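# Place gear and two bearing rings into their holders

## Task

Take the gear and both bearing rings off the white pads and set each one into its matching holder, without disturbing the other parts already sitting in their holders; finish with both grippers released from every part.

## Robot and tools

ROBOT. Two six-joint arms with parallel grippers: left_arm, on the +y side, and right_arm. The names are labels only and do not mean left or right in an image. Base origins in the scene frame: left_arm (+0.038, +0.325, 0) m, quat_wxyz (+0.998, 0, 0, +0.057); right_arm (+0.035, -0.265, 0) m, quat_wxyz (+0.997, 0, 0, -0.075). Scene frame: origin on the table top midway between the arms, +x out over the table, +z up. Each gripper's fingers point along its own +z and separate along its y. The reported end_effector_position is the point between the finger pads, roughly 1 cm short of the tips. It can be off from the truth, more so when the arm reaches far. A wrist camera on a mount near each gripper adds bulk beside the hand.

ROW FORMAT. Every command row is one flat list of 14 numbers for both arms together, even if only one arm moves: left_arm's 6 joint angles then its opening, then right_arm's 6 joint angles then its opening. Joint order in each arm, always: shoulder (joint2), elbow (joint3), waist (joint1), wrist pitch (joint4), wrist yaw (joint5), wrist roll (joint6). Joint numbers are absolute target angles in radians, in the same form the Joint positions line prints them, not offsets. Stated ranges: shoulder 0.000 to 3.142, elbow 0.000 to 3.142, waist -2.618 to 3.054, wrist pitch -1.571 to 1.571, wrist yaw -1.571 to 1.571, wrist roll -2.094 to 2.094. Real ends can sit up to 0.036 rad either way. A target more than 0.036 rad beyond a stated end, and also beyond that joint's last reported angle, gets the call rejected. A target past the real end is clipped there, and the result then prints "joint sent to its limit"; lack of that line does not prove there is more room. Opening is a scale from -1 (closed) to +1 (fully open, pads 0.094 m apart). Optionally append 12 stiffness factors in 0..1 (left 6, then right 6, in joint order) that multiply position gains and persist until changed.

TOOLS.
execute_actions(actions): a list of up to 15 actions; each action is a table of up to 15 rows, one row per 1/30 s control step. If a table has fewer than 15 rows its final row is repeated to fill the 15 steps. An empty list just returns the current state and images.
move(target, speed, blocking): target is one row as above (absolute angles). All joints travel along paths from their present angles that stay equally far along, so the hand follows a curve. speed (0.01 to 2 rad/s, default 0.5) caps the path speed of whichever joint has most to cover. Duration is clamped to 0.5 to 10 s; longer paths halt after 10 s short of target. Moves do not avoid obstacles or the other arm. Finger numbers take effect at the start. With blocking=false you get a result after 0.5 s while motion continues; until a result shows it ended, further moves and execute_actions are rejected, so use wait or stop.
wait(seconds): 0 to 10 s, arms keep their last command; returns early when a running move ends.
stop(): brakes a running move; needs stopping distance, more when fast. Fingers keep going.
zoom_image(camera, region): region [x0, y0, x1, y1] in pixels of that camera's last image, at most 504 by 504. Cameras: cam_head_left, cam_head_right, cam_high, cam_low, cam_left_wrist, cam_right_wrist, all 504x504.
read_manual(section): licence text only.
finished_scene(scene): ends the scene irreversibly and reports success; the goal must be met and remain so.

MOTION LIMITS. Each step, each joint's command is held within a lead of its measured angle: waist 0.202, shoulder 0.258, elbow 0.238, wrist pitch 0.573, wrist yaw and roll 0.522 rad. If the targets would put a gripper over 70 mm from where it is, they are scaled back. So distant targets take several actions; an action that ends unfinished may not complete by itself, so resend. To keep a joint still, resend its Joint targets value.

RESULTS. State line: each gripper's position (m) and quat_wxyz in the scene frame. Joint positions / Joint velocities: per arm, six joints in row order then finger gap (m). Joint targets: what the joints are being driven toward right now. grip_measured: finger opening on the command scale (each gripper may read about 1 mm off, constant per scene). Joint torques: total drive output, with offsets and noise. Step readings list joint angles at some steps; HELD plus an arm label means that arm's command was held back. "joint command not followed" means the clearance check altered that arm's targets. The move line reports the ending (done, off_target, moving, held, fault), limits=held or limits=none, and each arm's joint farthest from target. MOTOR HOT warns at 75 °C; 90 °C stops that arm 10 s; 100 °C drops the arm. FAULT lines mark arm stops.

GRASPING AND CARE. To hold a part, command an opening about 0.03 below grip_measured; a smaller gap grips more gently. Pad force tops out near 50 to 62 N; very thin parts get less. Parts may be tugged briefly, so grip firmly. Approach slowly: faster moves and targets set deeper past contact press harder. Never drop parts, knock anything off the table, slam, or let the arms collide. Holding loads heats motors, so do not linger. Open both grippers and clear away before calling finished_scene.

Each tool is called after ">>>" in YAML: its name, and indented under it one key for each argument.

## Session

>>> execute_actions:
  actions: []

Scene clock: 0.00 s.
left_arm: end_effector_position=(+0.2744, +0.2826, +0.2009) grip_measured=+1.000 end_effector_quat_wxyz=(+0.456, +0.009, +0.888, -0.052) | right_arm: end_effector_position=(+0.2687, -0.1413, +0.2286) grip_measured=+1.000 end_effector_quat_wxyz=(+0.097, +0.643, +0.751, +0.112)
Joint names: [shoulder, elbow, waist, wrist pitch, wrist yaw, wrist roll]
Joint positions: left_arm=[ 0.582  0.67  -0.392 -0.71  -0.126 -0.193  0.094] | right_arm=[ 1.347  1.474  0.71  -1.423  0.117  1.96   0.094]
Joint velocities: left_arm=[-0.007 -0.017 -0.002  0.007 -0.007  0.007  0.   ] | right_arm=[ 0.002 -0.027 -0.002 -0.022 -0.007  0.007  0.   ]
Joint torques (N m, as the arm reports them, + toward a larger angle): no reading
Joint targets: left_arm=[0.577 0.681 -0.392 -0.705 -0.129 -0.191] | right_arm=[1.338 1.485 0.710 -1.425 0.125 1.959]
Joint stiffness scale: left_arm=[1. 1. 1. 1. 1. 1.] | right_arm=[1. 1. 1. 1. 1. 1.]

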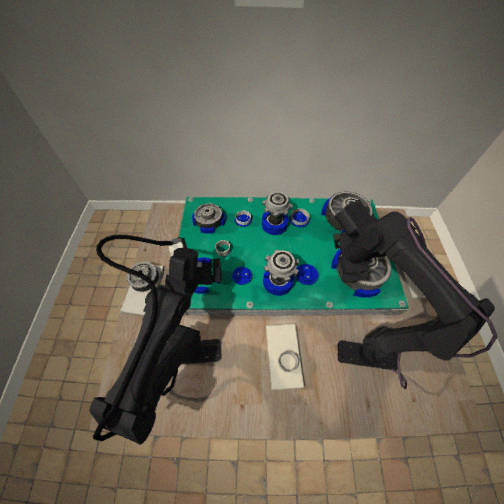

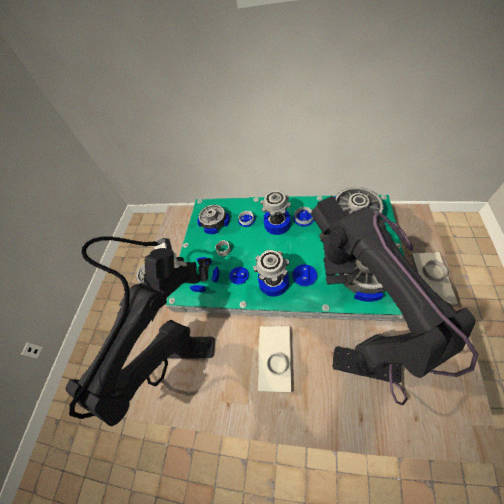

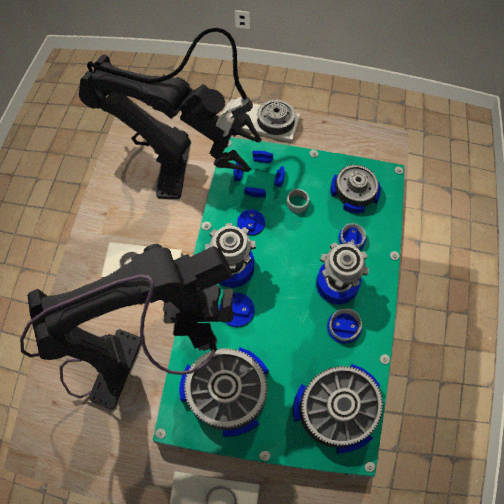

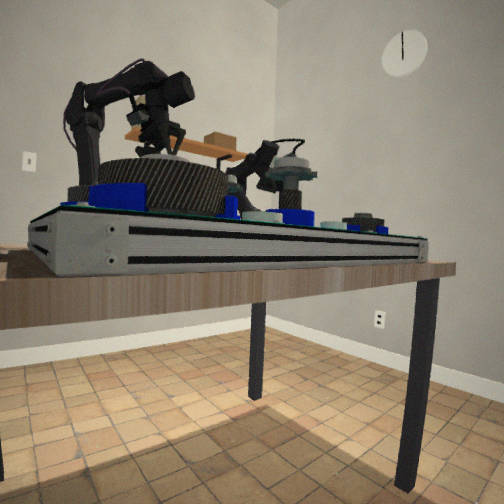

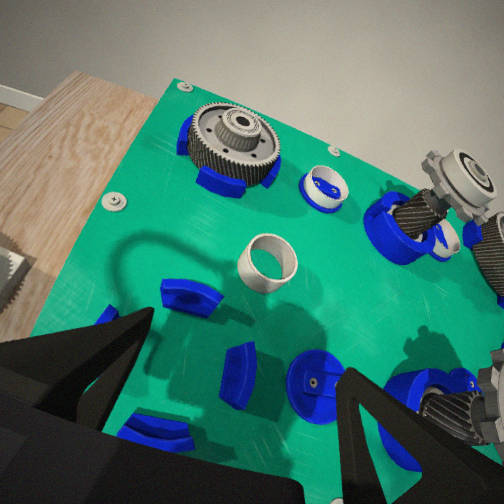

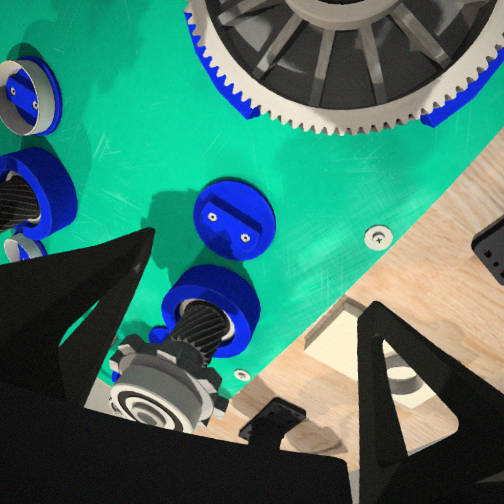

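>>> zoom_image:
  camera: "cam_head_right"
  region: [240, 230, 480, 410]

>>> zoom_image:
  camera: "cam_high"
  region: [190, 80, 350, 240]

Region (240, 230, 480, 410) of cam_head_right's 504x504 image, scaled by 2.100, with more detail than that image has; it fills the top 378 rows of this view, and the rest is white.

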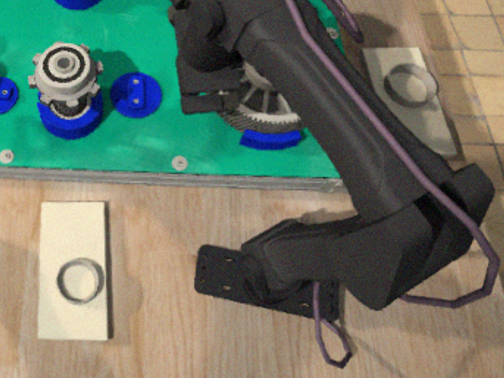

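Region (190, 80, 350, 240) of cam_high's 504x504 image, scaled by 3.150, with more detail than that image has.

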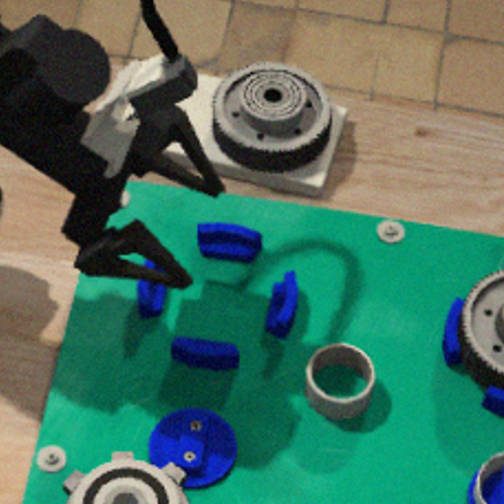

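>>> move:
  target: [1.48,1.397,0.365,-1.46,0,0,1,1.925,1.93,-0.5,-1.55,0,0,1]
  speed: 1.1

Scene clock: 4.37 s.
left_arm: end_effector_position=(+0.2578, +0.4401, +0.1649) grip_measured=+1.000 end_effector_quat_wxyz=(+0.005, -0.238, +0.971, +0.005) | right_arm: end_effector_position=(+0.3201, -0.4839, +0.1714) grip_measured=+1.000 end_effector_quat_wxyz=(+0.002, +0.324, +0.946, -0.006)
Joint names: [shoulder, elbow, waist, wrist pitch, wrist yaw, wrist roll]
Joint positions: left_arm=[ 1.476  1.362  0.357 -1.446 -0.007 -0.009  0.094] | right_arm=[ 1.926  1.9   -0.503 -1.538  0.011  0.006  0.094]
Joint velocities: left_arm=[ 0.002 -0.022 -0.032 -0.007  0.037 -0.007  0.   ] | right_arm=[ 0.002 -0.012  0.002 -0.007 -0.066 -0.051  0.   ]
Joint torques (N m, as the arm reports them, + toward a larger angle): left_arm=[-4.36  9.69  0.68  0.22  0.03  0.08] | right_arm=[-9.14  6.9   0.23  0.01 -0.13 -0.06]
Joint targets: left_arm=[1.480 1.397 0.365 -1.460 -0.000 0.000] | right_arm=[1.925 1.930 -0.500 -1.550 -0.000 0.000]
Joint stiffness scale: left_arm=[1. 1. 1. 1. 1. 1.] | right_arm=[1. 1. 1. 1. 1. 1.]
move: off_target (left_arm, right_arm); limits=none; left_arm: farthest joint: the elbow, 0.035 radians from its target (0.727 radians at the start); right_arm: farthest joint: the elbow, 0.030 radians from its target (0.456 radians at the start)

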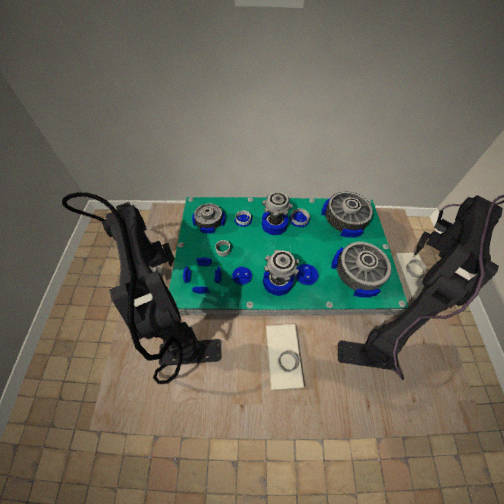

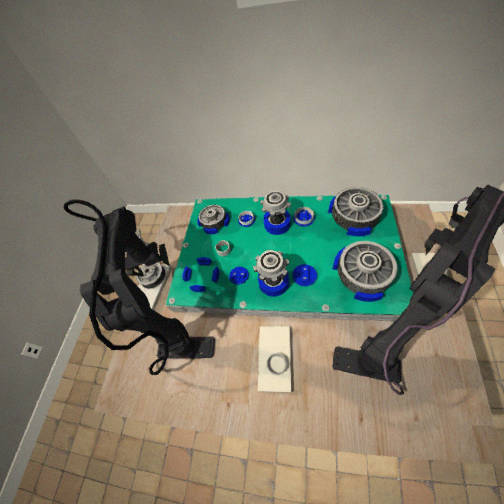

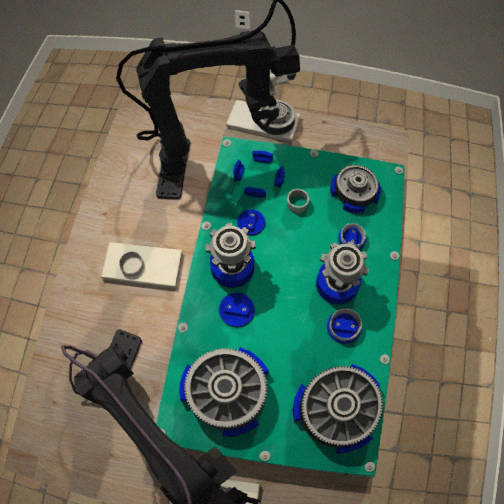

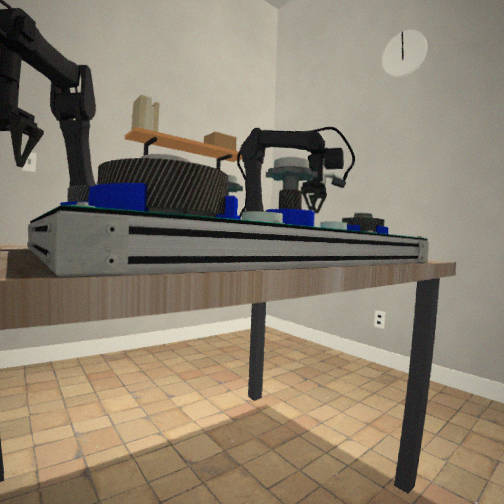

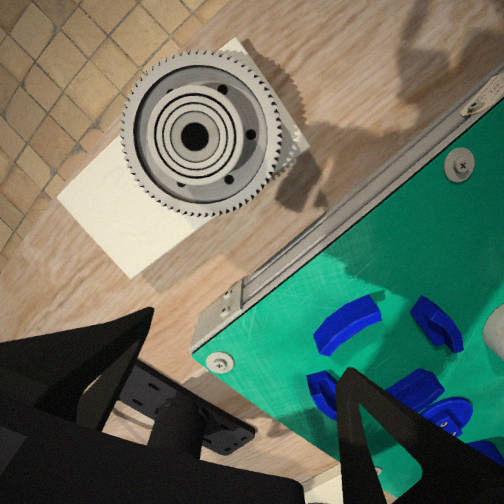

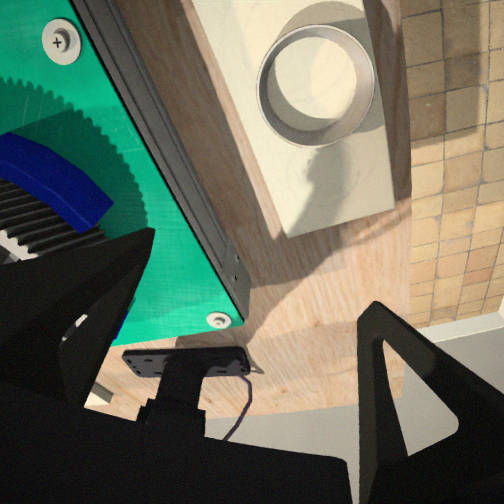

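>>> move:
  target: [1.76,1.475,0.58,-1.24,0,0,1,2.35,2.23,-0.52,-1.55,0,0,1]
  speed: 0.5

Scene clock: 6.87 s.
left_arm: end_effector_position=(+0.2823, +0.5293, +0.1086) grip_measured=+1.000 end_effector_quat_wxyz=(-0.006, -0.342, +0.940, +0.001) | right_arm: end_effector_position=(+0.3703, -0.5271, +0.0780) grip_measured=+1.000 end_effector_quat_wxyz=(-0.064, +0.327, +0.943, +0.016)
Joint names: [shoulder, elbow, waist, wrist pitch, wrist yaw, wrist roll]
Joint positions: left_arm=[ 1.76   1.437  0.575 -1.259 -0.005 -0.009  0.094] | right_arm=[ 2.362  2.201 -0.512 -1.543  0.01   0.006  0.094]
Joint velocities: left_arm=[-0.007 -0.012 -0.012 -0.007  0.007 -0.007  0.   ] | right_arm=[-0.007 -0.022  0.002 -0.037 -0.007 -0.007  0.   ]
Joint torques (N m, as the arm reports them, + toward a larger angle): left_arm=[-6.92  9.85  0.45  0.55  0.03  0.07] | right_arm=[-13.39   6.82  -0.77  -0.19  -0.12  -0.09]
Joint targets: left_arm=[1.760 1.475 0.580 -1.240 0.000 -0.000] | right_arm=[2.350 2.230 -0.520 -1.550 -0.000 0.000]
Joint stiffness scale: left_arm=[1. 1. 1. 1. 1. 1.] | right_arm=[1. 1. 1. 1. 1. 1.]
move: off_target (left_arm, right_arm); limits=none; left_arm: farthest joint: the elbow, 0.038 radians from its target (0.113 radians at the start); right_arm: farthest joint: the elbow, 0.029 radians from its target (0.330 radians at the start)

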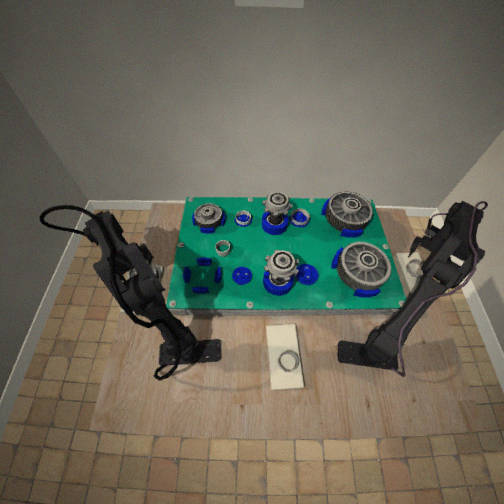

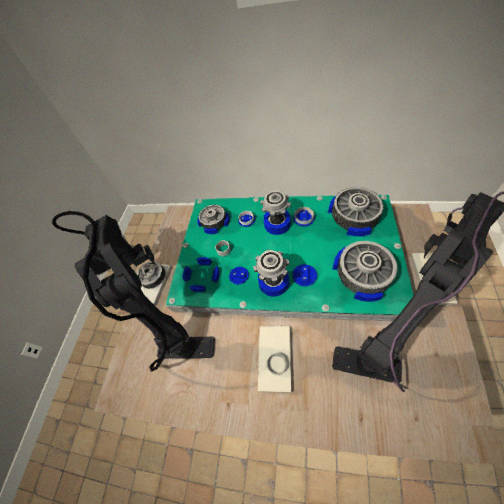

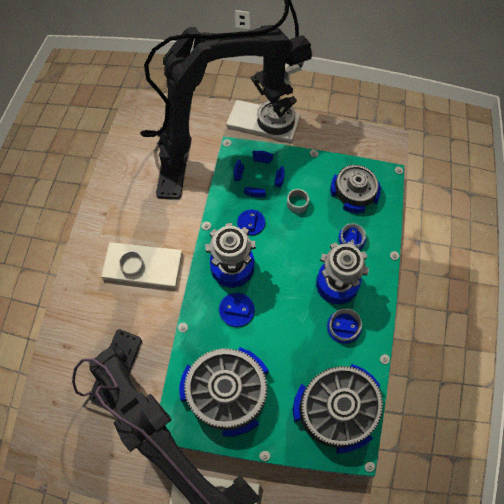

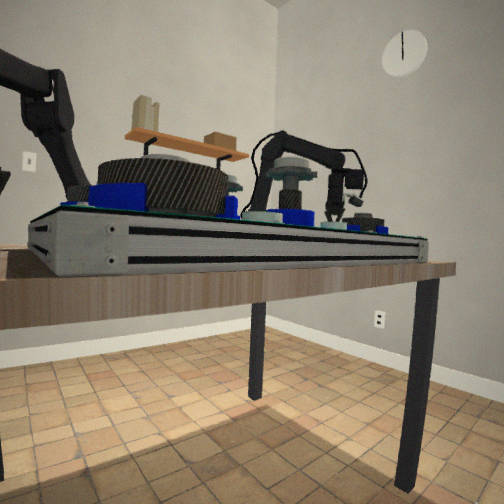

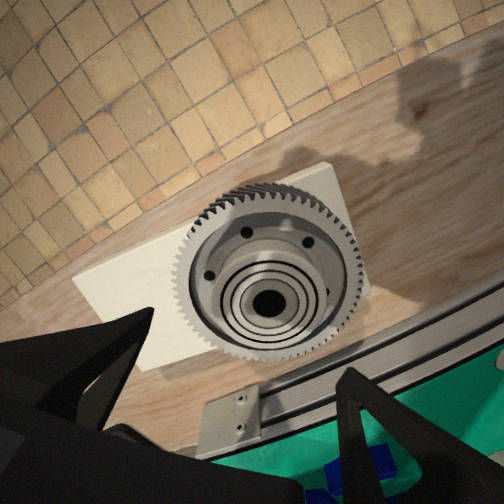

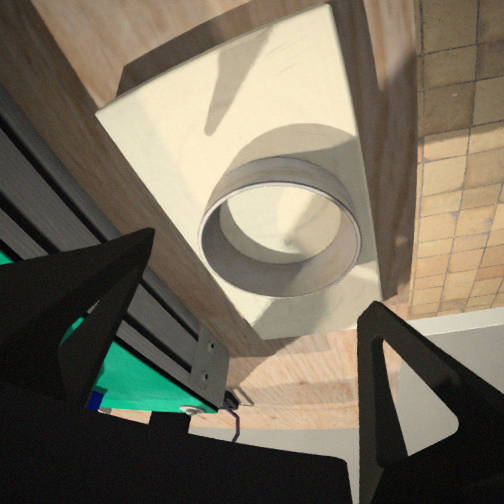

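>>> move:
  target: [1.792,1.30,0.553,-1.074,0,0,1,2.35,2.034,-0.525,-1.375,0,0,1]
  speed: 0.25

Scene clock: 9.80 s.
left_arm: end_effector_position=(+0.2885, +0.5291, +0.0694) grip_measured=+1.000 end_effector_quat_wxyz=(+0.000, -0.336, +0.942, +0.003) | right_arm: end_effector_position=(+0.3661, -0.5248, +0.0387) grip_measured=+1.000 end_effector_quat_wxyz=(-0.073, +0.327, +0.942, +0.022)
Joint names: [shoulder, elbow, waist, wrist pitch, wrist yaw, wrist roll]
Joint positions: left_arm=[ 1.788  1.313  0.562 -1.094 -0.005 -0.009  0.094] | right_arm=[ 2.362  2.042 -0.516 -1.403  0.006  0.003  0.094]
Joint velocities: left_arm=[-0.007  0.007 -0.022 -0.007 -0.037 -0.007  0.   ] | right_arm=[-0.002  0.002 -0.002 -0.051 -0.037 -0.022  0.   ]
Joint torques (N m, as the arm reports them, + toward a larger angle): left_arm=[-6.69  5.2  -0.65  0.57  0.02  0.07] | right_arm=[-13.41   4.31  -0.74   0.13  -0.08  -0.05]
Joint targets: left_arm=[1.792 1.300 0.553 -1.074 -0.000 -0.000] | right_arm=[2.350 2.034 -0.525 -1.375 0.000 -0.000]
Joint stiffness scale: left_arm=[1. 1. 1. 1. 1. 1.] | right_arm=[1. 1. 1. 1. 1. 1.]
move: off_target (right_arm); limits=none; left_arm: farthest joint: the wrist pitch, 0.020 radians from its target (0.185 radians at the start); right_arm: farthest joint: the wrist pitch, 0.028 radians from its target (0.168 radians at the start)

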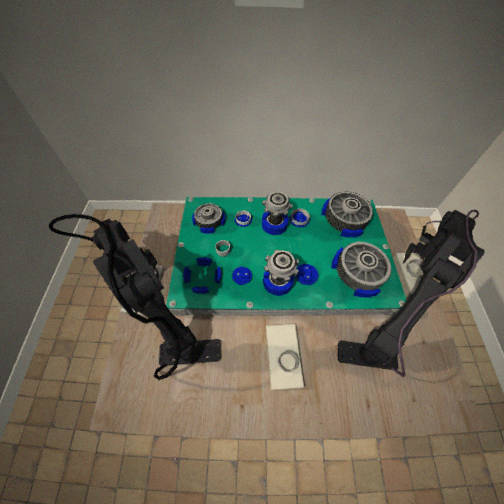

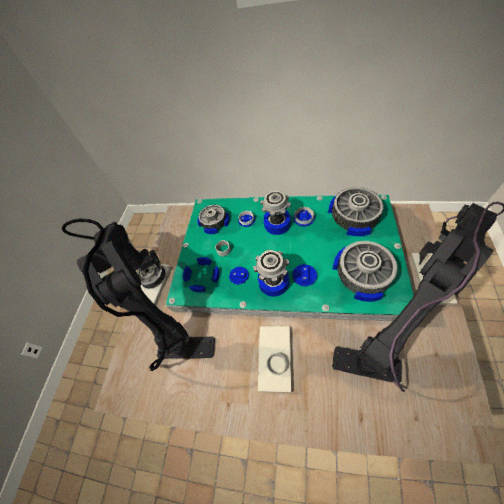

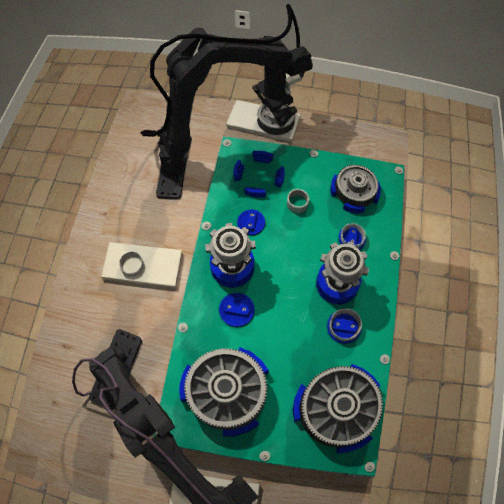

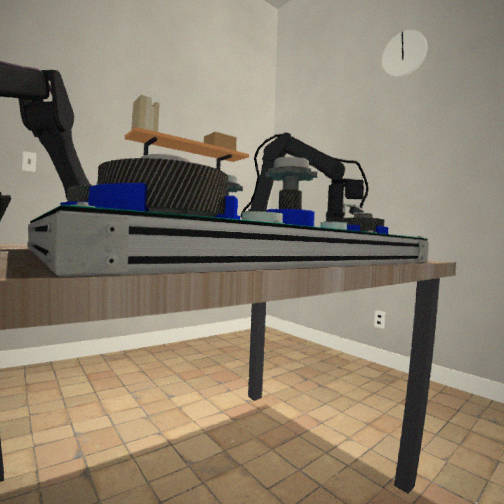

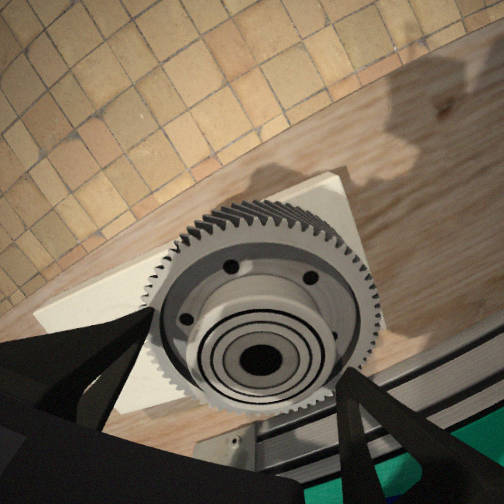

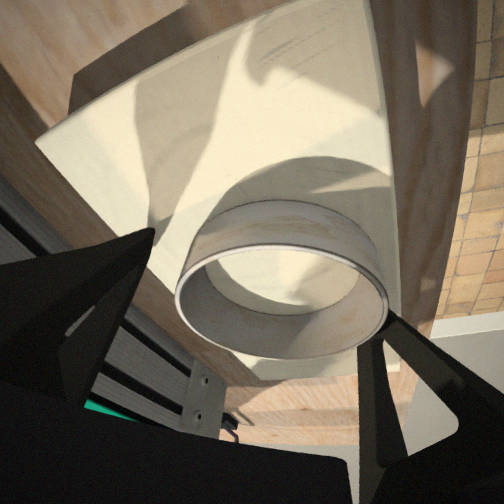

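>>> execute_actions:
  actions:
    - [[1.793,1.297,0.551,-1.07,0,0,1,2.35,2.034,-0.53,-1.375,0,0,1],[1.794,1.294,0.549,-1.066,0,0,1,2.35,2.034,-0.535,-1.375,0,0,1],[1.795,1.291,0.547,-1.062,0,0,1,2.35,2.034,-0.54,-1.375,0,0,1],[1.796,1.288,0.545,-1.058,0,0,0.9,2.35,2.034,-0.545,-1.375,0,0,0.95],[1.797,1.284,0.545,-1.054,0,0,0.8,2.35,2.034,-0.545,-1.375,0,0,0.9],[1.797,1.284,0.545,-1.054,0,0,0.7,2.35,2.034,-0.545,-1.375,0,0,0.85],[1.797,1.284,0.545,-1.054,0,0,0.62,2.35,2.034,-0.545,-1.375,0,0,0.8],[1.797,1.284,0.545,-1.054,0,0,0.56,2.35,2.034,-0.545,-1.375,0,0,0.76],[1.797,1.284,0.545,-1.054,0,0,0.52,2.35,2.034,-0.545,-1.375,0,0,0.72],[1.797,1.284,0.545,-1.054,0,0,0.48,2.35,2.034,-0.545,-1.375,0,0,0.69],[1.797,1.284,0.545,-1.054,0,0,0.45,2.35,2.034,-0.545,-1.375,0,0,0.66],[1.797,1.284,0.545,-1.054,0,0,0.42,2.35,2.034,-0.545,-1.375,0,0,0.64],[1.797,1.284,0.545,-1.054,0,0,0.39,2.35,2.034,-0.545,-1.375,0,0,0.62],[1.797,1.284,0.545,-1.054,0,0,0.36,2.35,2.034,-0.545,-1.375,0,0,0.60],[1.797,1.284,0.545,-1.054,0,0,0.34,2.35,2.034,-0.545,-1.375,0,0,0.58]]
    - [[1.797,1.284,0.545,-1.054,0,0,0.32,2.35,2.034,-0.545,-1.375,0,0,0.56],[1.797,1.284,0.545,-1.054,0,0,0.30,2.35,2.034,-0.545,-1.375,0,0,0.54],[1.797,1.284,0.545,-1.054,0,0,0.28,2.35,2.034,-0.545,-1.375,0,0,0.52],[1.797,1.284,0.545,-1.054,0,0,0.26,2.35,2.034,-0.545,-1.375,0,0,0.52],[1.797,1.284,0.545,-1.054,0,0,0.24,2.35,2.034,-0.545,-1.375,0,0,0.52],[1.797,1.284,0.545,-1.054,0,0,0.22,2.35,2.034,-0.545,-1.375,0,0,0.52],[1.797,1.284,0.545,-1.054,0,0,0.20,2.35,2.034,-0.545,-1.375,0,0,0.52]]

Scene clock: 11.90 s.
left_arm: end_effector_position=(+0.2893, +0.5279, +0.0655) grip_measured=+0.243 end_effector_quat_wxyz=(+0.001, -0.332, +0.943, +0.006) | right_arm: end_effector_position=(+0.3623, -0.5324, +0.0385) grip_measured=+0.572 end_effector_quat_wxyz=(-0.068, +0.338, +0.938, +0.024)
Joint names: [shoulder, elbow, waist, wrist pitch, wrist yaw, wrist roll]
Joint positions: left_arm=[ 1.788  1.298  0.555 -1.074 -0.011 -0.009  0.058] | right_arm=[ 2.362  2.042 -0.538 -1.396 -0.     0.003  0.074]
Joint velocities: left_arm=[ 0.007 -0.002 -0.012  0.007  0.022 -0.022 -0.   ] | right_arm=[ 0.002 -0.007 -0.007  0.037 -0.022 -0.022  0.   ]
Joint torques (N m, as the arm reports them, + toward a larger angle): left_arm=[-6.34  5.13 -0.77  0.6   0.05  0.08] | right_arm=[-13.39   4.3   -0.62   0.07  -0.03  -0.05]
Joint targets: left_arm=[1.797 1.284 0.545 -1.054 0.000 -0.000] | right_arm=[2.350 2.034 -0.545 -1.375 -0.000 0.000]
Joint stiffness scale: left_arm=[1. 1. 1. 1. 1. 1.] | right_arm=[1. 1. 1. 1. 1. 1.]
Step readings (joint positions; steps 1 to 15: 1st action; 16 to 30: 2nd action):
0: left_arm=[1.788 1.313 0.562 -1.093 -0.005 -0.009] | right_arm=[2.362 2.042 -0.516 -1.403 0.006 0.003]
1: left_arm=[1.788 1.313 0.562 -1.093 -0.005 -0.009] | right_arm=[2.362 2.042 -0.516 -1.403 0.005 0.003]
2: left_arm=[1.788 1.313 0.562 -1.092 -0.005 -0.009] | right_arm=[2.362 2.042 -0.517 -1.403 0.004 0.003]
4: left_arm=[1.788 1.313 0.560 -1.088 -0.005 -0.009] | right_arm=[2.362 2.042 -0.521 -1.401 0.002 0.003]
8: left_arm=[1.788 1.306 0.556 -1.078 -0.010 -0.009] | right_arm=[2.362 2.042 -0.534 -1.398 0.001 0.003]
15: left_arm=[1.788 1.298 0.555 -1.075 -0.007 -0.009] | right_arm=[2.362 2.042 -0.538 -1.396 -0.000 0.003]
16: left_arm=[1.788 1.298 0.555 -1.075 -0.008 -0.009] | right_arm=[2.362 2.042 -0.538 -1.396 -0.000 0.003]
17: left_arm=[1.788 1.298 0.555 -1.074 -0.009 -0.009] | right_arm=[2.362 2.042 -0.538 -1.396 -0.000 0.003]
19: left_arm=[1.788 1.298 0.555 -1.074 -0.011 -0.009] | right_arm=[2.362 2.042 -0.538 -1.396 -0.000 0.003]
23: left_arm=[1.788 1.298 0.555 -1.074 -0.011 -0.009] | right_arm=[2.362 2.042 -0.538 -1.396 -0.000 0.003]
30: Joint positions above

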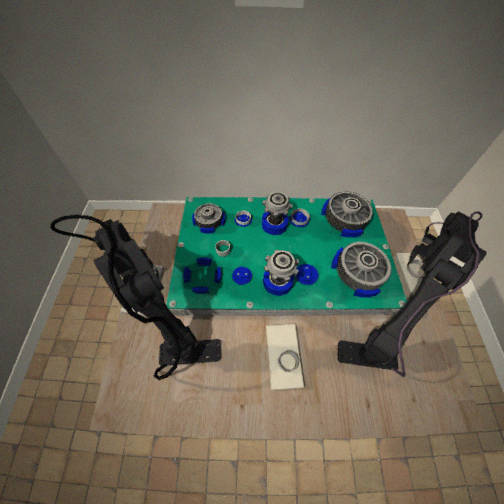

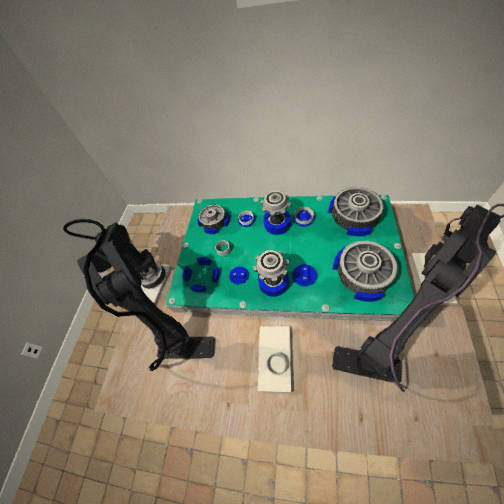

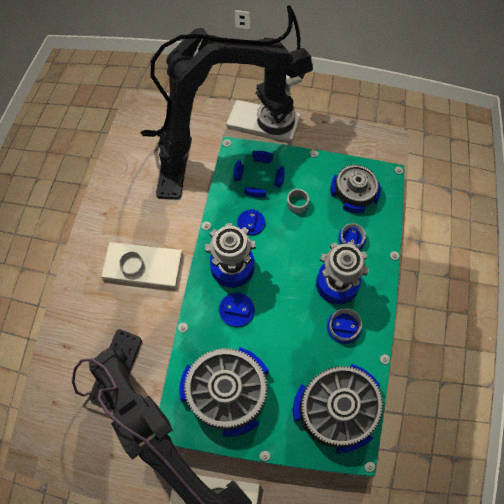

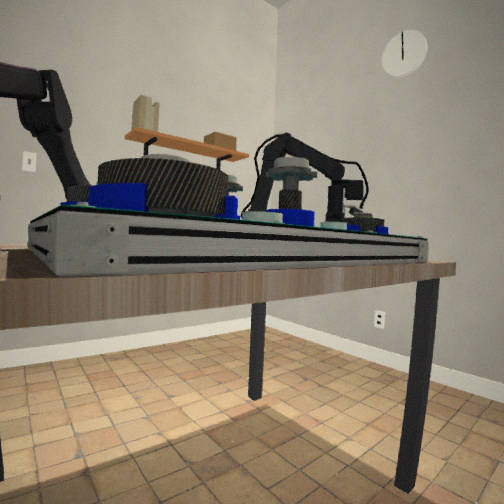

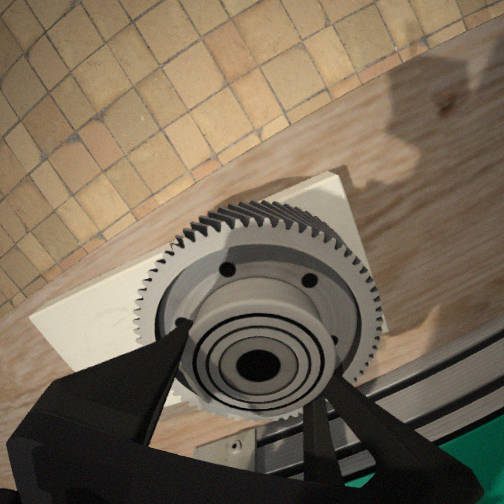

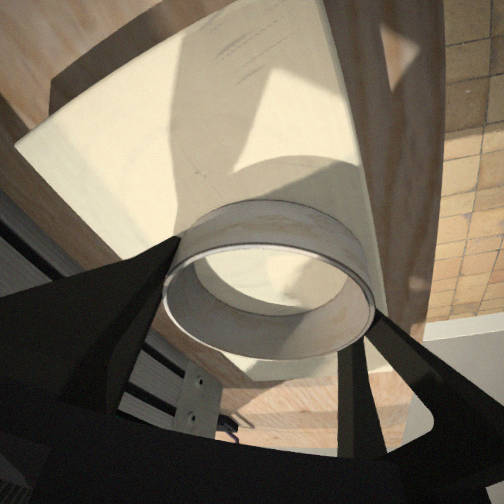

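>>> move:
  target: [1.57,1.54,0.55,-1.47,0,0,0.18,2.30,2.21,-0.54,-1.55,0,0,0.52]
  speed: 0.35

Scene clock: 15.17 s.
left_arm: end_effector_position=(+0.2532, +0.4989, +0.1469) grip_measured=+0.243 end_effector_quat_wxyz=(-0.030, -0.332, +0.943, -0.006) | right_arm: end_effector_position=(+0.3639, -0.5337, +0.0833) grip_measured=+0.572 end_effector_quat_wxyz=(-0.055, +0.338, +0.939, +0.020)
Joint names: [shoulder, elbow, waist, wrist pitch, wrist yaw, wrist roll]
Joint positions: left_arm=[ 1.646  1.457  0.555 -1.443 -0.009 -0.009  0.058] | right_arm=[ 2.337  2.18  -0.538 -1.531 -0.     0.003  0.074]
Joint velocities: left_arm=[-0.007 -0.002  0.007  0.037  0.066 -0.022 -0.   ] | right_arm=[-0.002 -0.007 -0.007  0.037 -0.022  0.007  0.   ]
Joint torques (N m, as the arm reports them, + toward a larger angle): left_arm=[-11.56  13.96  -0.34  -0.11   0.05   0.06] | right_arm=[-15.43   6.87  -0.19  -0.28  -0.04  -0.06]
Joint targets: left_arm=[1.570 1.540 0.550 -1.470 -0.000 0.000] | right_arm=[2.300 2.210 -0.540 -1.550 -0.000 -0.000]
Joint stiffness scale: left_arm=[1. 1. 1. 1. 1. 1.] | right_arm=[1. 1. 1. 1. 1. 1.]
move: off_target (left_arm, right_arm); limits=none; left_arm: farthest joint: the elbow, 0.083 radians from its target (0.242 radians at the start); right_arm: farthest joint: the shoulder, 0.037 radians from its target (0.062 radians at the start)

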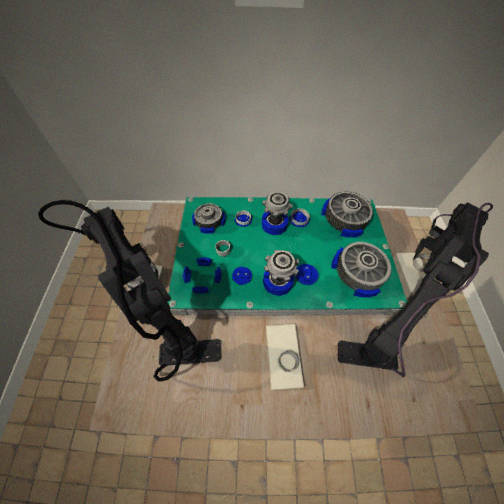

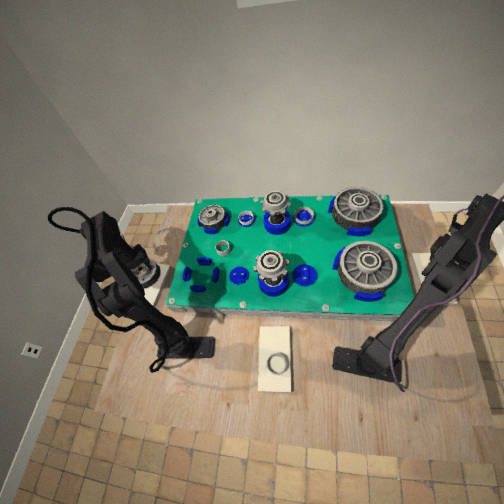

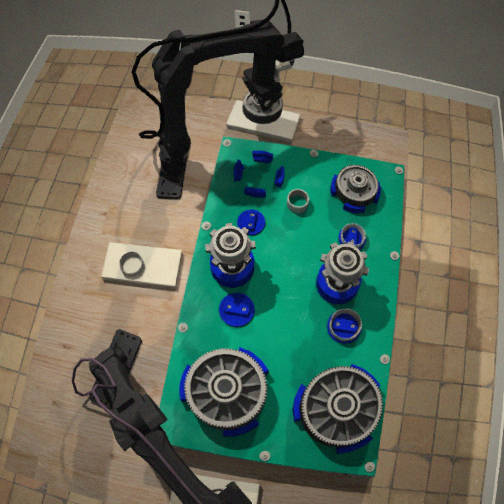

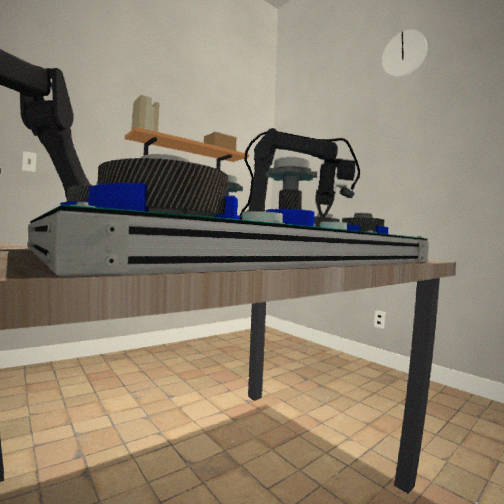

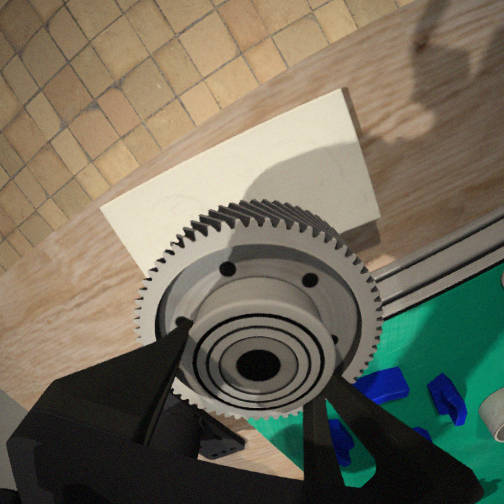

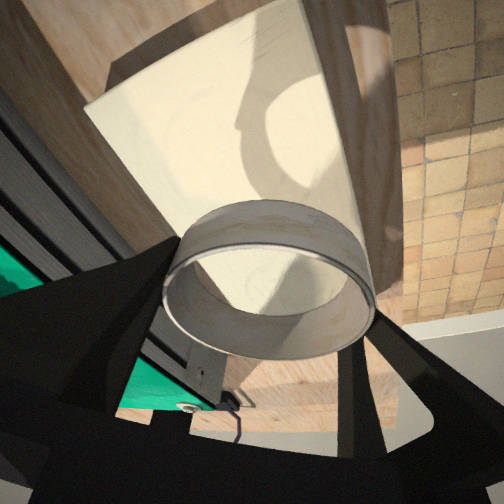

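>>> move:
  target: [1.42,1.43,0.55,-1.495,0,0,0.18,1.61,1.612,-0.45,-1.475,-0.135,2.01,0.52]
  speed: 1.2

Scene clock: 18.53 s.
left_arm: end_effector_position=(+0.2289, +0.4796, +0.1679) grip_measured=+0.243 end_effector_quat_wxyz=(-0.009, -0.332, +0.943, +0.001) | right_arm: end_effector_position=(+0.2933, -0.4166, +0.1892) grip_measured=+0.572 end_effector_quat_wxyz=(-0.018, +0.963, +0.262, +0.067)
Joint names: [shoulder, elbow, waist, wrist pitch, wrist yaw, wrist roll]
Joint positions: left_arm=[ 1.494  1.39   0.555 -1.484 -0.009 -0.009  0.058] | right_arm=[ 1.639  1.614 -0.46  -1.486 -0.126  2.004  0.074]
Joint velocities: left_arm=[-0.022  0.007  0.002 -0.037 -0.051  0.022 -0.001] | right_arm=[-0.007 -0.012 -0.007  0.007  0.022 -0.081  0.   ]
Joint torques (N m, as the arm reports them, + toward a larger angle): left_arm=[-10.2    9.94  -0.28   0.18   0.04   0.07] | right_arm=[-9.06  4.98  0.83  0.31 -0.2   0.04]
Joint targets: left_arm=[1.420 1.430 0.550 -1.495 0.000 -0.000] | right_arm=[1.610 1.612 -0.450 -1.475 -0.135 2.010]
Joint stiffness scale: left_arm=[1. 1. 1. 1. 1. 1.] | right_arm=[1. 1. 1. 1. 1. 1.]
move: off_target (left_arm, right_arm); limits=none; left_arm: farthest joint: the shoulder, 0.074 radians from its target (0.226 radians at the start); right_arm: farthest joint: the shoulder, 0.029 radians from its target (0.727 radians at the start)

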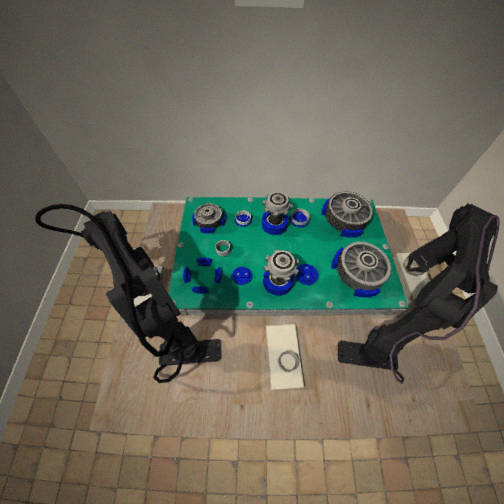

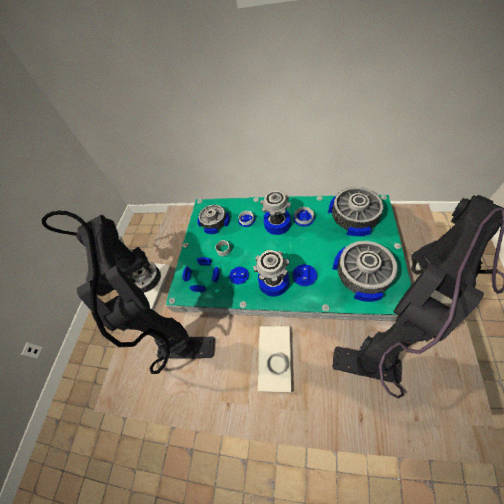

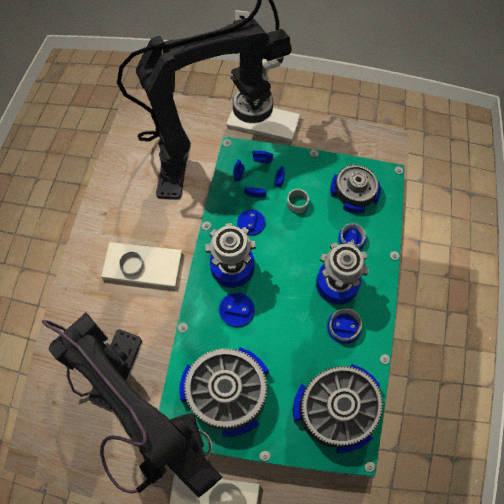

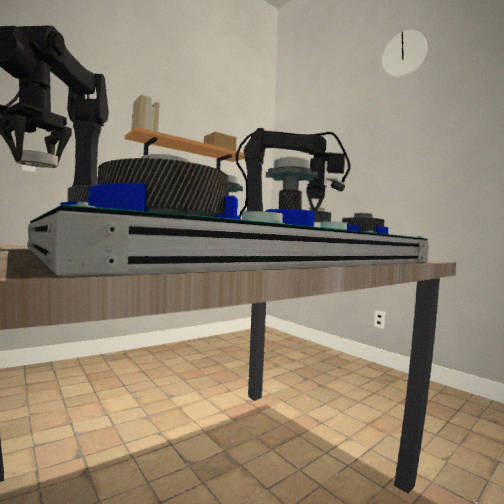

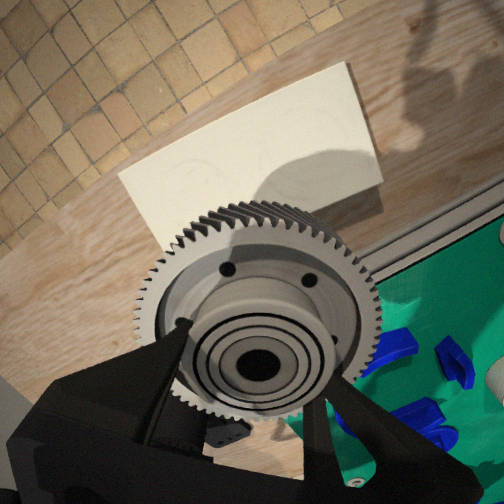

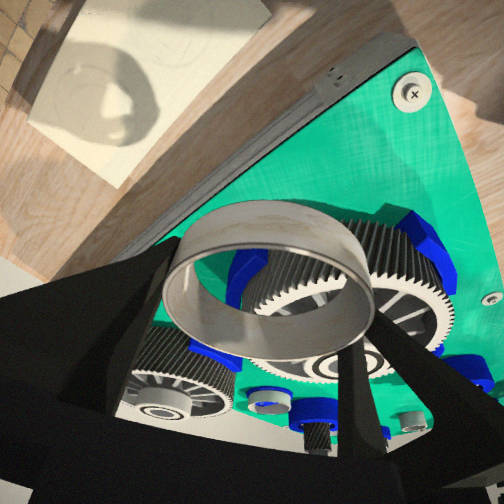

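>>> execute_actions:
  actions:
    - [[1.42,1.43,0.545,-1.49,0,0,0.18,1.61,1.612,-0.443,-1.475,-0.135,2.01,0.52],[1.42,1.43,0.535,-1.485,0,0,0.18,1.61,1.612,-0.43,-1.475,-0.135,2.01,0.52],[1.42,1.43,0.522,-1.48,0,0,0.18,1.61,1.612,-0.41,-1.475,-0.135,2.01,0.52],[1.42,1.43,0.505,-1.475,0,0,0.18,1.61,1.612,-0.387,-1.475,-0.135,2.01,0.52],[1.42,1.43,0.485,-1.47,0,0,0.18,1.61,1.612,-0.36,-1.475,-0.135,2.01,0.52],[1.42,1.43,0.465,-1.465,0,0,0.18,1.61,1.612,-0.332,-1.475,-0.135,2.01,0.52],[1.42,1.43,0.445,-1.46,0,0,0.18,1.61,1.612,-0.304,-1.475,-0.135,2.01,0.52],[1.42,1.43,0.425,-1.455,0,0,0.18,1.61,1.612,-0.276,-1.475,-0.135,2.01,0.52],[1.42,1.43,0.405,-1.45,0,0,0.18,1.61,1.612,-0.248,-1.475,-0.135,2.01,0.52],[1.42,1.43,0.385,-1.45,0,0,0.18,1.61,1.612,-0.22,-1.475,-0.135,2.01,0.52],[1.42,1.43,0.365,-1.45,0,0,0.18,1.61,1.612,-0.192,-1.475,-0.135,2.01,0.52],[1.42,1.43,0.345,-1.45,0,0,0.18,1.61,1.612,-0.164,-1.475,-0.135,2.01,0.52],[1.42,1.43,0.325,-1.45,0,0,0.18,1.61,1.612,-0.136,-1.475,-0.135,2.01,0.52],[1.42,1.43,0.305,-1.45,0,0,0.18,1.61,1.612,-0.108,-1.475,-0.135,2.01,0.52],[1.42,1.43,0.285,-1.45,0,0,0.18,1.61,1.612,-0.08,-1.475,-0.135,2.01,0.52]]
    - [[1.42,1.43,0.265,-1.45,0,0,0.18,1.61,1.612,-0.052,-1.475,-0.135,2.01,0.52],[1.42,1.43,0.245,-1.45,0,0,0.18,1.61,1.612,-0.024,-1.475,-0.135,2.01,0.52],[1.42,1.43,0.225,-1.45,0,0,0.18,1.61,1.612,0.004,-1.475,-0.135,2.01,0.52],[1.42,1.43,0.205,-1.45,0,0,0.18,1.61,1.612,0.032,-1.475,-0.135,2.01,0.52],[1.42,1.43,0.185,-1.45,0,0,0.18,1.61,1.612,0.06,-1.475,-0.135,2.01,0.52],[1.42,1.43,0.165,-1.45,0,0,0.18,1.61,1.612,0.088,-1.475,-0.135,2.01,0.52],[1.42,1.43,0.145,-1.45,0,0,0.18,1.61,1.612,0.116,-1.475,-0.135,2.01,0.52],[1.42,1.43,0.125,-1.45,0,0,0.18,1.61,1.612,0.144,-1.475,-0.135,2.01,0.52],[1.42,1.43,0.105,-1.45,0,0,0.18,1.61,1.612,0.172,-1.475,-0.135,2.01,0.52],[1.42,1.43,0.085,-1.45,0,0,0.18,1.61,1.612,0.2,-1.475,-0.135,2.01,0.52],[1.42,1.43,0.065,-1.45,0,0,0.18,1.61,1.612,0.228,-1.475,-0.135,2.01,0.52],[1.42,1.43,0.045,-1.45,0,0,0.18,1.61,1.612,0.256,-1.475,-0.135,2.01,0.52],[1.42,1.43,0.025,-1.45,0,0,0.18,1.61,1.612,0.284,-1.475,-0.135,2.01,0.52],[1.42,1.43,0.005,-1.45,0,0,0.18,1.61,1.612,0.312,-1.475,-0.135,2.01,0.52],[1.42,1.43,-0.015,-1.45,0,0,0.18,1.61,1.612,0.34,-1.475,-0.135,2.01,0.52]]
    - [[1.42,1.43,-0.035,-1.45,0,0,0.18,1.61,1.612,0.368,-1.475,-0.135,2.01,0.52],[1.42,1.43,-0.055,-1.45,0,0,0.18,1.61,1.612,0.396,-1.475,-0.135,2.01,0.52],[1.42,1.43,-0.075,-1.45,0,0,0.18,1.61,1.612,0.424,-1.475,-0.135,2.01,0.52],[1.42,1.43,-0.095,-1.45,0,0,0.18,1.61,1.612,0.452,-1.475,-0.135,2.01,0.52],[1.42,1.43,-0.115,-1.45,0,0,0.18,1.61,1.612,0.48,-1.475,-0.135,2.01,0.52],[1.42,1.43,-0.132,-1.45,0,0,0.18,1.61,1.612,0.504,-1.475,-0.135,2.01,0.52],[1.42,1.43,-0.147,-1.45,0,0,0.18,1.61,1.612,0.525,-1.475,-0.135,2.01,0.52],[1.42,1.43,-0.159,-1.45,0,0,0.18,1.61,1.612,0.542,-1.475,-0.135,2.01,0.52],[1.42,1.43,-0.167,-1.45,0,0,0.18,1.61,1.612,0.554,-1.475,-0.135,2.01,0.52],[1.42,1.43,-0.172,-1.45,0,0,0.18,1.61,1.612,0.56,-1.475,-0.135,2.01,0.52]]

Scene clock: 22.97 s.
left_arm: end_effector_position=(+0.2874, +0.3099, +0.1679) grip_measured=+0.243 end_effector_quat_wxyz=(+0.001, +0.025, +1.000, -0.007) | right_arm: end_effector_position=(+0.3005, -0.1209, +0.1841) grip_measured=+0.572 end_effector_quat_wxyz=(-0.053, +0.711, +0.699, +0.055)
Joint names: [shoulder, elbow, waist, wrist pitch, wrist yaw, wrist roll]
Joint positions: left_arm=[ 1.494  1.39  -0.172 -1.466  0.013 -0.007  0.058] | right_arm=[ 1.637  1.59   0.562 -1.458 -0.138  2.005  0.074]
Joint velocities: left_arm=[-0.002 -0.007 -0.002  0.007 -0.081  0.022 -0.002] | right_arm=[-0.007 -0.012 -0.017 -0.095 -0.007 -0.051 -0.   ]
Joint torques (N m, as the arm reports them, + toward a larger angle): left_arm=[-10.24  10.06  -0.02   0.55  -0.02   0.05] | right_arm=[-8.96  6.54 -0.08  0.05 -0.07  0.05]
Joint targets: left_arm=[1.420 1.430 -0.172 -1.450 0.000 -0.000] | right_arm=[1.610 1.612 0.560 -1.475 -0.135 2.010]
Joint stiffness scale: left_arm=[1. 1. 1. 1. 1. 1.] | right_arm=[1. 1. 1. 1. 1. 1.]
Step readings (joint positions; steps 1 to 15: 1st action; 16 to 30: 2nd action; 31 to 45: 3rd action):
0: left_arm=[1.494 1.390 0.555 -1.484 -0.009 -0.009] | right_arm=[1.637 1.590 -0.442 -1.458 -0.144 2.004]
1: left_arm=[1.494 1.390 0.555 -1.484 -0.009 -0.009] | right_arm=[1.637 1.590 -0.442 -1.458 -0.144 2.004]
2: left_arm=[1.494 1.390 0.553 -1.484 -0.009 -0.009] | right_arm=[1.637 1.590 -0.442 -1.458 -0.144 2.004]
4: left_arm=[1.494 1.390 0.543 -1.484 -0.014 -0.009] | right_arm=[1.637 1.590 -0.433 -1.458 -0.139 2.004]
8: left_arm=[1.494 1.390 0.476 -1.483 -0.024 -0.009] | right_arm=[1.637 1.590 -0.343 -1.458 -0.133 2.004]
15: left_arm=[1.494 1.390 0.325 -1.467 -0.007 -0.008] | right_arm=[1.637 1.590 -0.132 -1.458 -0.135 2.004]
16: left_arm=[1.494 1.390 0.305 -1.466 -0.006 -0.008] | right_arm=[1.637 1.590 -0.105 -1.458 -0.135 2.004]
17: left_arm=[1.494 1.390 0.285 -1.466 -0.005 -0.008] | right_arm=[1.637 1.590 -0.078 -1.458 -0.135 2.004]
19: left_arm=[1.494 1.390 0.246 -1.466 -0.005 -0.008] | right_arm=[1.637 1.590 -0.023 -1.458 -0.135 2.004]
23: left_arm=[1.494 1.390 0.167 -1.466 -0.005 -0.008] | right_arm=[1.637 1.590 0.089 -1.458 -0.135 2.004]
30: left_arm=[1.494 1.390 0.027 -1.466 -0.005 -0.008] | right_arm=[1.637 1.590 0.285 -1.458 -0.135 2.005]
31: left_arm=[1.494 1.390 0.006 -1.466 -0.005 -0.008] | right_arm=[1.637 1.590 0.314 -1.458 -0.135 2.005]
32: left_arm=[1.494 1.390 -0.013 -1.466 -0.005 -0.008] | right_arm=[1.637 1.590 0.341 -1.458 -0.135 2.005]
34: left_arm=[1.494 1.390 -0.054 -1.466 -0.005 -0.008] | right_arm=[1.637 1.590 0.398 -1.458 -0.135 2.005]
38: left_arm=[1.494 1.390 -0.129 -1.466 -0.003 -0.008] | right_arm=[1.637 1.590 0.504 -1.458 -0.136 2.005]
45: Joint positions above

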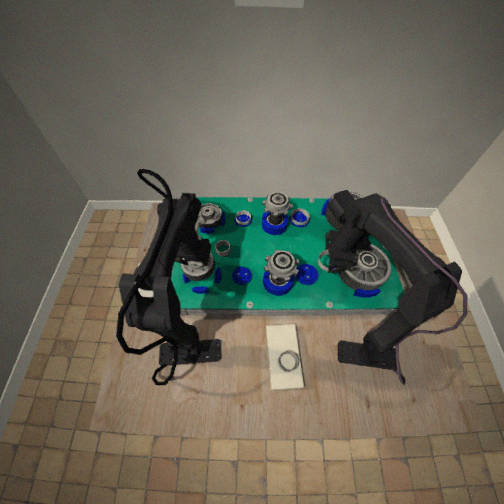

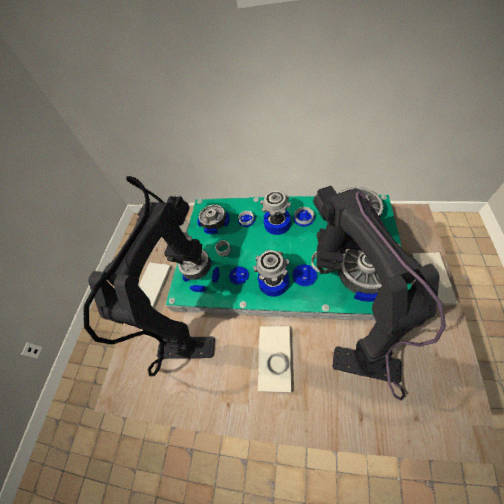

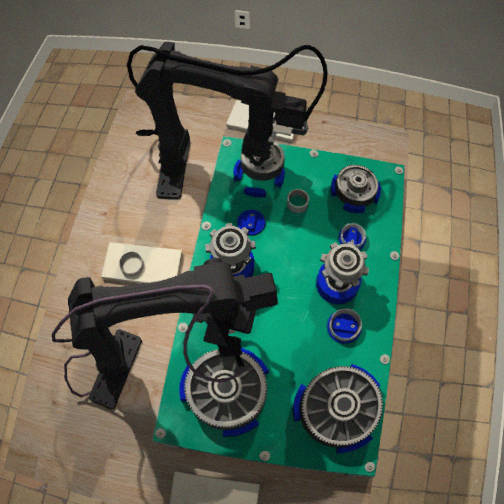

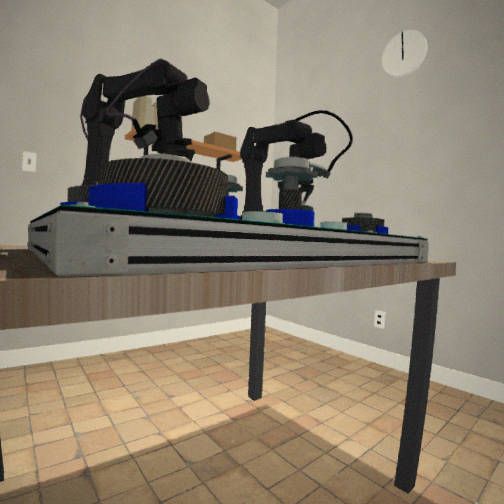

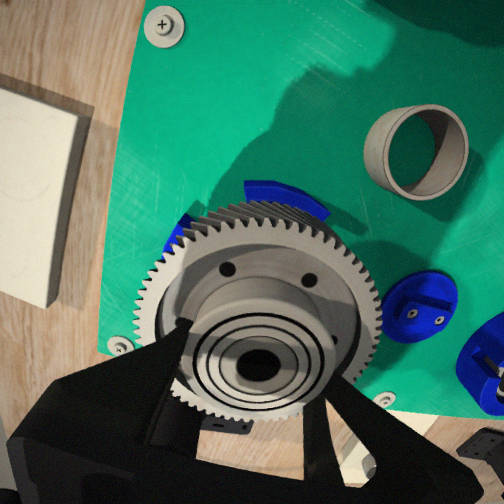

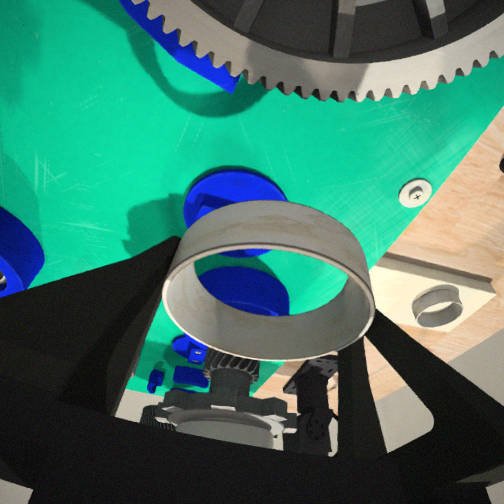

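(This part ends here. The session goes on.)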